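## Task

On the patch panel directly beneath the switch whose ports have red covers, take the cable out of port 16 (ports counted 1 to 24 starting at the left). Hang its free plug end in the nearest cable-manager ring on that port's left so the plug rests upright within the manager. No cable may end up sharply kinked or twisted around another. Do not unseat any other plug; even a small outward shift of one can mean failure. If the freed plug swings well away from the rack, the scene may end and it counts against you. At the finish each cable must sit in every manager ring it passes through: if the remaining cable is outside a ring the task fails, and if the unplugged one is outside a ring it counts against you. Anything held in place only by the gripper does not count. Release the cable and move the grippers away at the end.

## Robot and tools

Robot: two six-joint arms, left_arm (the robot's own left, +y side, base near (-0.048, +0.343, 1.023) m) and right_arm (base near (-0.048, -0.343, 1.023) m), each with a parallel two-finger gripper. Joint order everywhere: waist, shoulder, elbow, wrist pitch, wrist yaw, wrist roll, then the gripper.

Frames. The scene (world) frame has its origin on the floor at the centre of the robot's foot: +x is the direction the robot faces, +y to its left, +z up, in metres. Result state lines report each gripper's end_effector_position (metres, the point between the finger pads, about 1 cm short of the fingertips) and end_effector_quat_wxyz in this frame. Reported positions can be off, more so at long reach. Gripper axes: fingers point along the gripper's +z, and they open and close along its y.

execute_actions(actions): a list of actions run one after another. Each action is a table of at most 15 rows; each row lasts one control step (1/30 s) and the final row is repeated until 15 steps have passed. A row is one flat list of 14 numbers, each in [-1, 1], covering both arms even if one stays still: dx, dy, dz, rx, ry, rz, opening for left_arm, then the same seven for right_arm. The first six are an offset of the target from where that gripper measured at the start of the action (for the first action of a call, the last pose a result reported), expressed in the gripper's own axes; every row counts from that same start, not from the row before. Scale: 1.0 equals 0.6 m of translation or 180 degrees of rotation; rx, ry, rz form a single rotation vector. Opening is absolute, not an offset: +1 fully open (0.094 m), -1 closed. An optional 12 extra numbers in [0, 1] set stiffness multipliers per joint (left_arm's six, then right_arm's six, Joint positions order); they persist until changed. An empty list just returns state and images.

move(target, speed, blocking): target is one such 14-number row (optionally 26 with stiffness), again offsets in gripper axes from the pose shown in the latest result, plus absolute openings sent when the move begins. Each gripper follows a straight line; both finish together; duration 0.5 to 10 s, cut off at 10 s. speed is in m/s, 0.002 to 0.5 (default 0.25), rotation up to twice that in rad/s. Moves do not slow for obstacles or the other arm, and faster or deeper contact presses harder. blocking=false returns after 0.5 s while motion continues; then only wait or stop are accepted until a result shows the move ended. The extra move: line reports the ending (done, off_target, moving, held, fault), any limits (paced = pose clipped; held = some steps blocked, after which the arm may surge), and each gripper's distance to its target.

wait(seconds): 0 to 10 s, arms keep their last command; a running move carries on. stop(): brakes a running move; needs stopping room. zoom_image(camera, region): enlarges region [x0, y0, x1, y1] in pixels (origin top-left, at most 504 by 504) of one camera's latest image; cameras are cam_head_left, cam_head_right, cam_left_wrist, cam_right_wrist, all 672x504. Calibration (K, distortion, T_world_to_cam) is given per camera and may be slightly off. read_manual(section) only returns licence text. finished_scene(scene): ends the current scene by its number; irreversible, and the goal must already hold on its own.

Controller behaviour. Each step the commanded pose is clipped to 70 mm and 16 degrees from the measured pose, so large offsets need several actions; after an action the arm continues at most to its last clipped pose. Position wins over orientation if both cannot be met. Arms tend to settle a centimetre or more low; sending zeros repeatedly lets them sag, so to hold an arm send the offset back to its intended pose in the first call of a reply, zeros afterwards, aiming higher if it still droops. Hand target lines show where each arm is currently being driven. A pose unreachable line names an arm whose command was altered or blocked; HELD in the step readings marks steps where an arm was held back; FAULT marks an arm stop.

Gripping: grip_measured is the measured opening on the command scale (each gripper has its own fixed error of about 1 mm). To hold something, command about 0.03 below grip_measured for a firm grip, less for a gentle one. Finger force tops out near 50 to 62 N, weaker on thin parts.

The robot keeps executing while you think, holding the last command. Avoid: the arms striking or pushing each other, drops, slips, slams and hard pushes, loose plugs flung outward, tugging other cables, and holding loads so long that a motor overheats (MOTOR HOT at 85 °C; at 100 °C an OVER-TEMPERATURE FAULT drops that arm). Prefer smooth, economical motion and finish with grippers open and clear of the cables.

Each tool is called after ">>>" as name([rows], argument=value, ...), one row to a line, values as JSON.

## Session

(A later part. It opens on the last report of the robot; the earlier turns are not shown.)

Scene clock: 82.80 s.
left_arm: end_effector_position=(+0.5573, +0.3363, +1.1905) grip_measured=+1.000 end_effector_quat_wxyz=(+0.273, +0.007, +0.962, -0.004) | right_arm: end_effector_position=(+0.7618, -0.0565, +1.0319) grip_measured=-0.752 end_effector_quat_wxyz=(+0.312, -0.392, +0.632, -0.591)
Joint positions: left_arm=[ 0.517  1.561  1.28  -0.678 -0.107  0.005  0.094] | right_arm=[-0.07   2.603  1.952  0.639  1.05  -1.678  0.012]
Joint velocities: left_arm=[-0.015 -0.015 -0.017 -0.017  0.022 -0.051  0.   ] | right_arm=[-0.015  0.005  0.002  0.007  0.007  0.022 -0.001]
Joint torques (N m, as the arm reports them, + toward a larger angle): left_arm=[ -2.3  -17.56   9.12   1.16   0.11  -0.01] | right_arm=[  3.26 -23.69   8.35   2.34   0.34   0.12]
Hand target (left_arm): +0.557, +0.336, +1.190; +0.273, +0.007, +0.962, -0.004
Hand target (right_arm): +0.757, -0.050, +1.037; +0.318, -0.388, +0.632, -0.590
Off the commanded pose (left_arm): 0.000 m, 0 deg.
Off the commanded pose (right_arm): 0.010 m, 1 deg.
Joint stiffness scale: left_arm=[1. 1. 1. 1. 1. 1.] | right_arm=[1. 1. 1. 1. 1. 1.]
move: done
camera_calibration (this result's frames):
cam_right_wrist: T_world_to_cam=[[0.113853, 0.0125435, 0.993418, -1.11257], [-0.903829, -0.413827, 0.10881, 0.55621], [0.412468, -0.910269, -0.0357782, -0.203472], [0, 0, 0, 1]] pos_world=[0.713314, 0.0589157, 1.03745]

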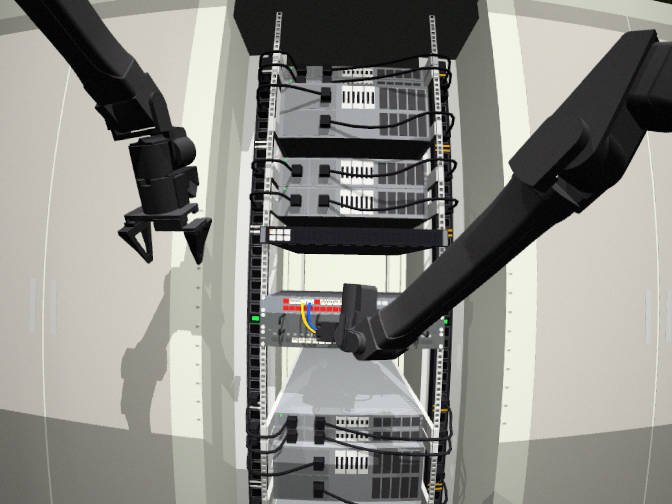

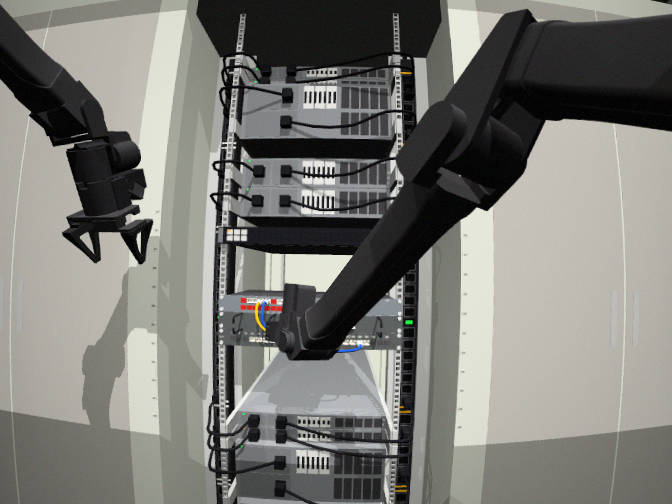

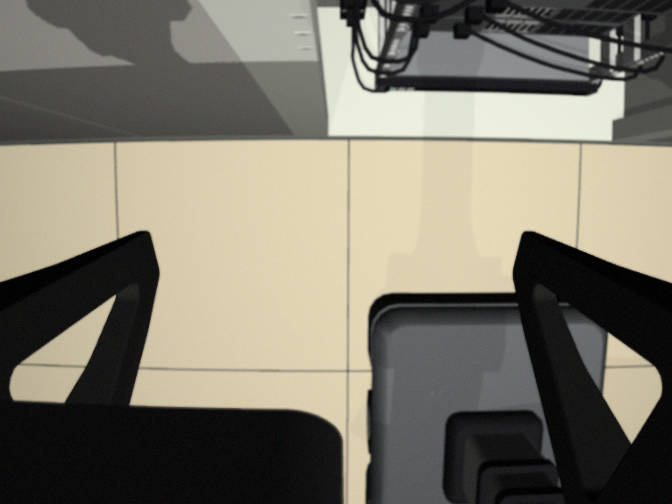

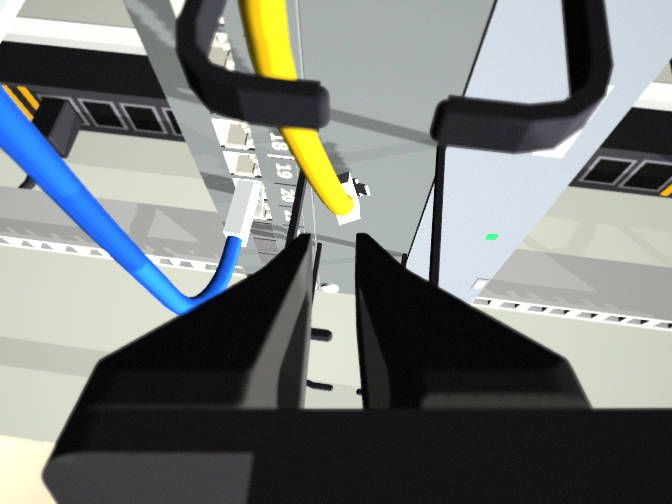

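Resting on both rings. Retreat (turning toward the next approach isn't needed).

>>> move(target=[0,0,0,0,0,0,1,0.09,0,-0.15,0,0,0,-0.75], speed=0.1)

>>> move(target=[0,0,0,0,0,0,1,0.4,0,0.05,0,-0.15,0,-0.75])

>>> zoom_image(camera="cam_head_left", region=[260, 285, 450, 365])

Scene clock: 84.57 s.
left_arm: end_effector_position=(+0.5573, +0.3363, +1.1905) grip_measured=+1.000 end_effector_quat_wxyz=(+0.273, +0.007, +0.962, -0.004) | right_arm: end_effector_position=(+0.6616, -0.0638, +1.0396) grip_measured=-0.752 end_effector_quat_wxyz=(+0.305, -0.396, +0.632, -0.592)
Joint positions: left_arm=[ 0.517  1.561  1.28  -0.678 -0.107  0.005  0.094] | right_arm=[-0.004  2.417  1.548  0.84   1.122 -1.678  0.012]
Joint velocities: left_arm=[-0.005 -0.005  0.007 -0.007 -0.007  0.125  0.   ] | right_arm=[-0.015 -0.015 -0.012 -0.012  0.007 -0.037 -0.001]
Joint torques (N m, as the arm reports them, + toward a larger angle): left_arm=[ -2.41 -17.39   9.12   1.2    0.11  -0.01] | right_arm=[  2.12 -20.79   7.16   2.31   0.27   0.14]
Hand target (left_arm): +0.557, +0.336, +1.190; +0.273, +0.007, +0.962, -0.004
Hand target (right_arm): +0.657, -0.060, +1.044; +0.312, -0.392, +0.632, -0.591
Off the commanded pose (left_arm): 0.000 m, 0 deg.
Off the commanded pose (right_arm): 0.009 m, 1 deg.
Joint stiffness scale: left_arm=[1. 1. 1. 1. 1. 1.] | right_arm=[1. 1. 1. 1. 1. 1.]
move: done
camera_calibration (this result's frames):
cam_right_wrist: T_world_to_cam=[[0.127419, 0.0221565, 0.991601, -1.11519], [-0.903661, -0.409518, 0.125269, 0.444819], [0.408854, -0.912033, -0.0321584, -0.17002], [0, 0, 0, 1]] pos_world=[0.613576, 0.051806, 1.04464]

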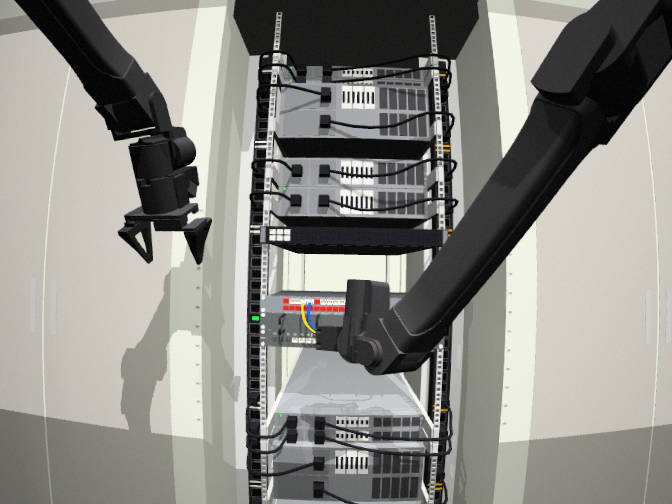

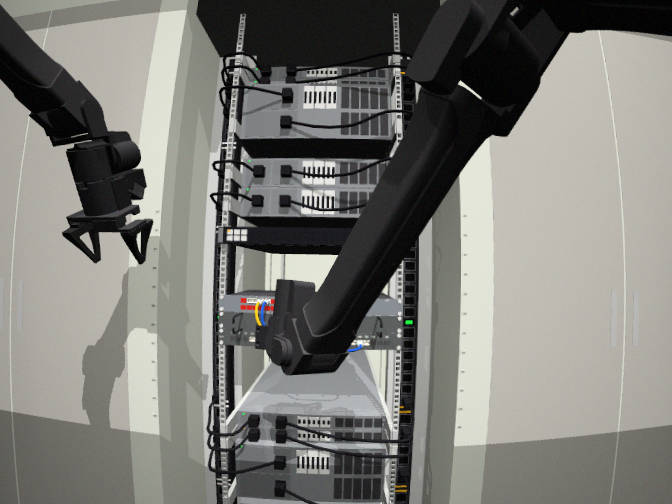

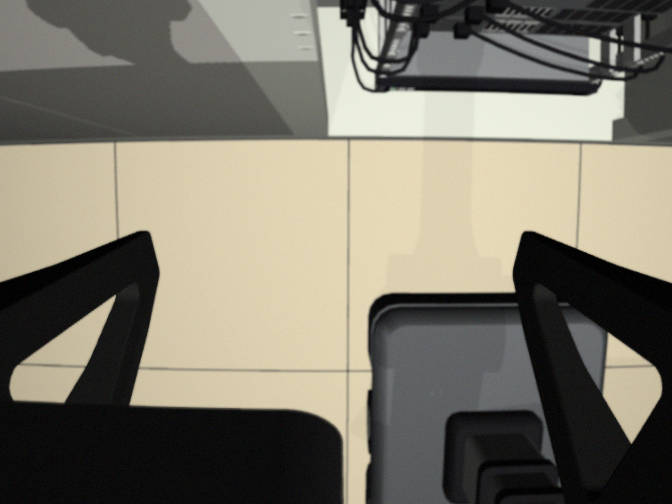

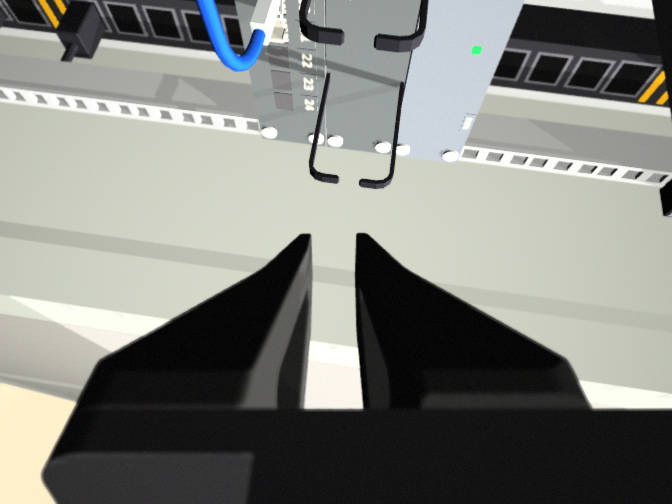

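Scene clock: 86.00 s.
left_arm: end_effector_position=(+0.5573, +0.3363, +1.1905) grip_measured=+1.000 end_effector_quat_wxyz=(+0.273, +0.007, +0.962, -0.004) | right_arm: end_effector_position=(+0.5703, -0.2894, +1.0460) grip_measured=-0.752 end_effector_quat_wxyz=(+0.437, -0.528, +0.544, -0.485)
Joint positions: left_arm=[ 0.517  1.561  1.28  -0.678 -0.107  0.005  0.094] | right_arm=[-0.43   2.038  0.796  1.16   0.234 -1.678  0.012]
Joint velocities: left_arm=[-0.005  0.005 -0.002 -0.002  0.022 -0.051  0.   ] | right_arm=[-0.015  0.005 -0.002  0.002 -0.037 -0.066 -0.001]
Joint torques (N m, as the arm reports them, + toward a larger angle): left_arm=[ -2.6  -17.34   9.14   1.17   0.11   0.01] | right_arm=[  1.09 -14.39   4.33   2.57  -0.12   0.17]
Hand target (left_arm): +0.557, +0.336, +1.190; +0.273, +0.007, +0.962, -0.004
Hand target (right_arm): +0.569, -0.287, +1.051; -0.445, +0.523, -0.541, +0.486
Off the commanded pose (left_arm): 0.000 m, 0 deg.
Off the commanded pose (right_arm): 0.011 m, 1 deg.
Joint stiffness scale: left_arm=[1. 1. 1. 1. 1. 1.] | right_arm=[1. 1. 1. 1. 1. 1.]
move: off_target (right_arm)
camera_calibration (this result's frames):
cam_right_wrist: T_world_to_cam=[[0.136034, 0.0278192, 0.990313, -1.10686], [-0.622704, -0.775064, 0.10731, 0.0219077], [0.770542, -0.63127, -0.0881123, -0.404691], [0, 0, 0, 1]] pos_world=[0.476044, -0.207697, 1.05813]

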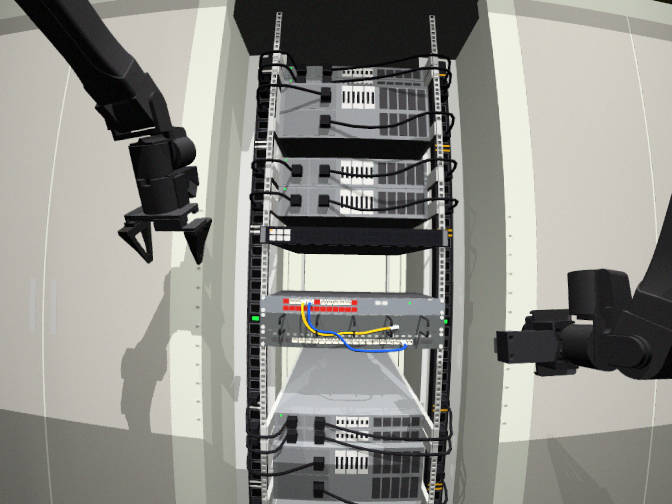

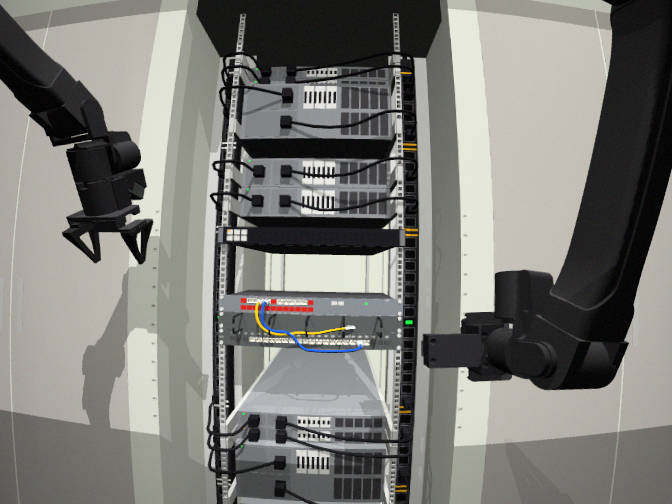

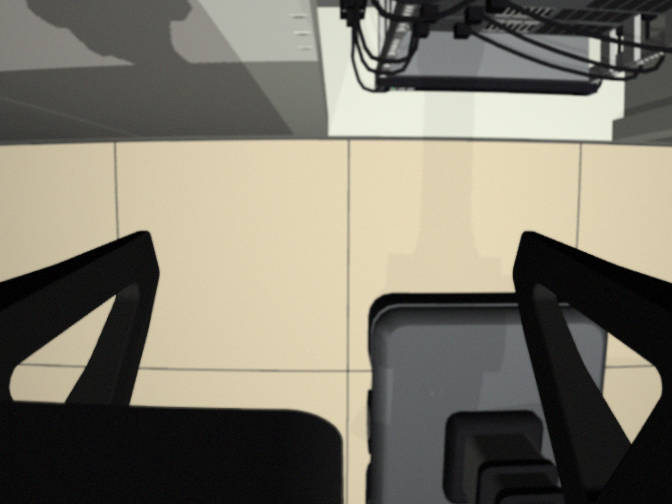

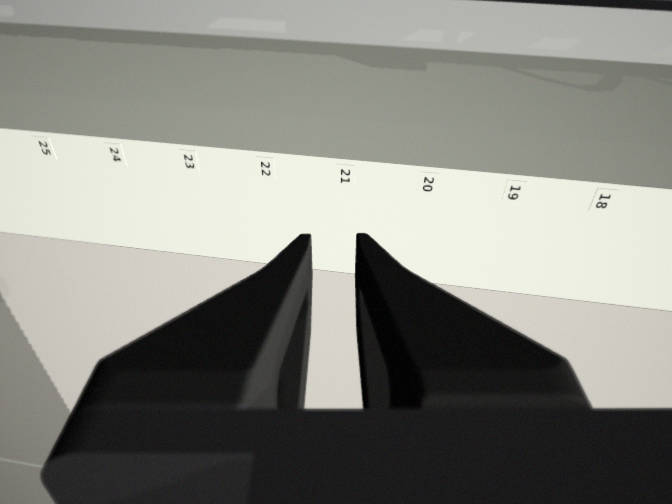

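Region (260, 285, 450, 365) of cam_head_left's 672x504 image, scaled by 2.653, with more detail than that image has; it fills the top 212 rows of this view, and the rest is white.

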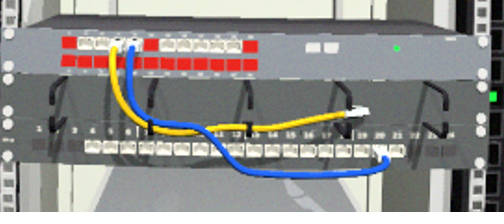

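>>> finished_scene(scene=1)

The scene is finished: the task was done.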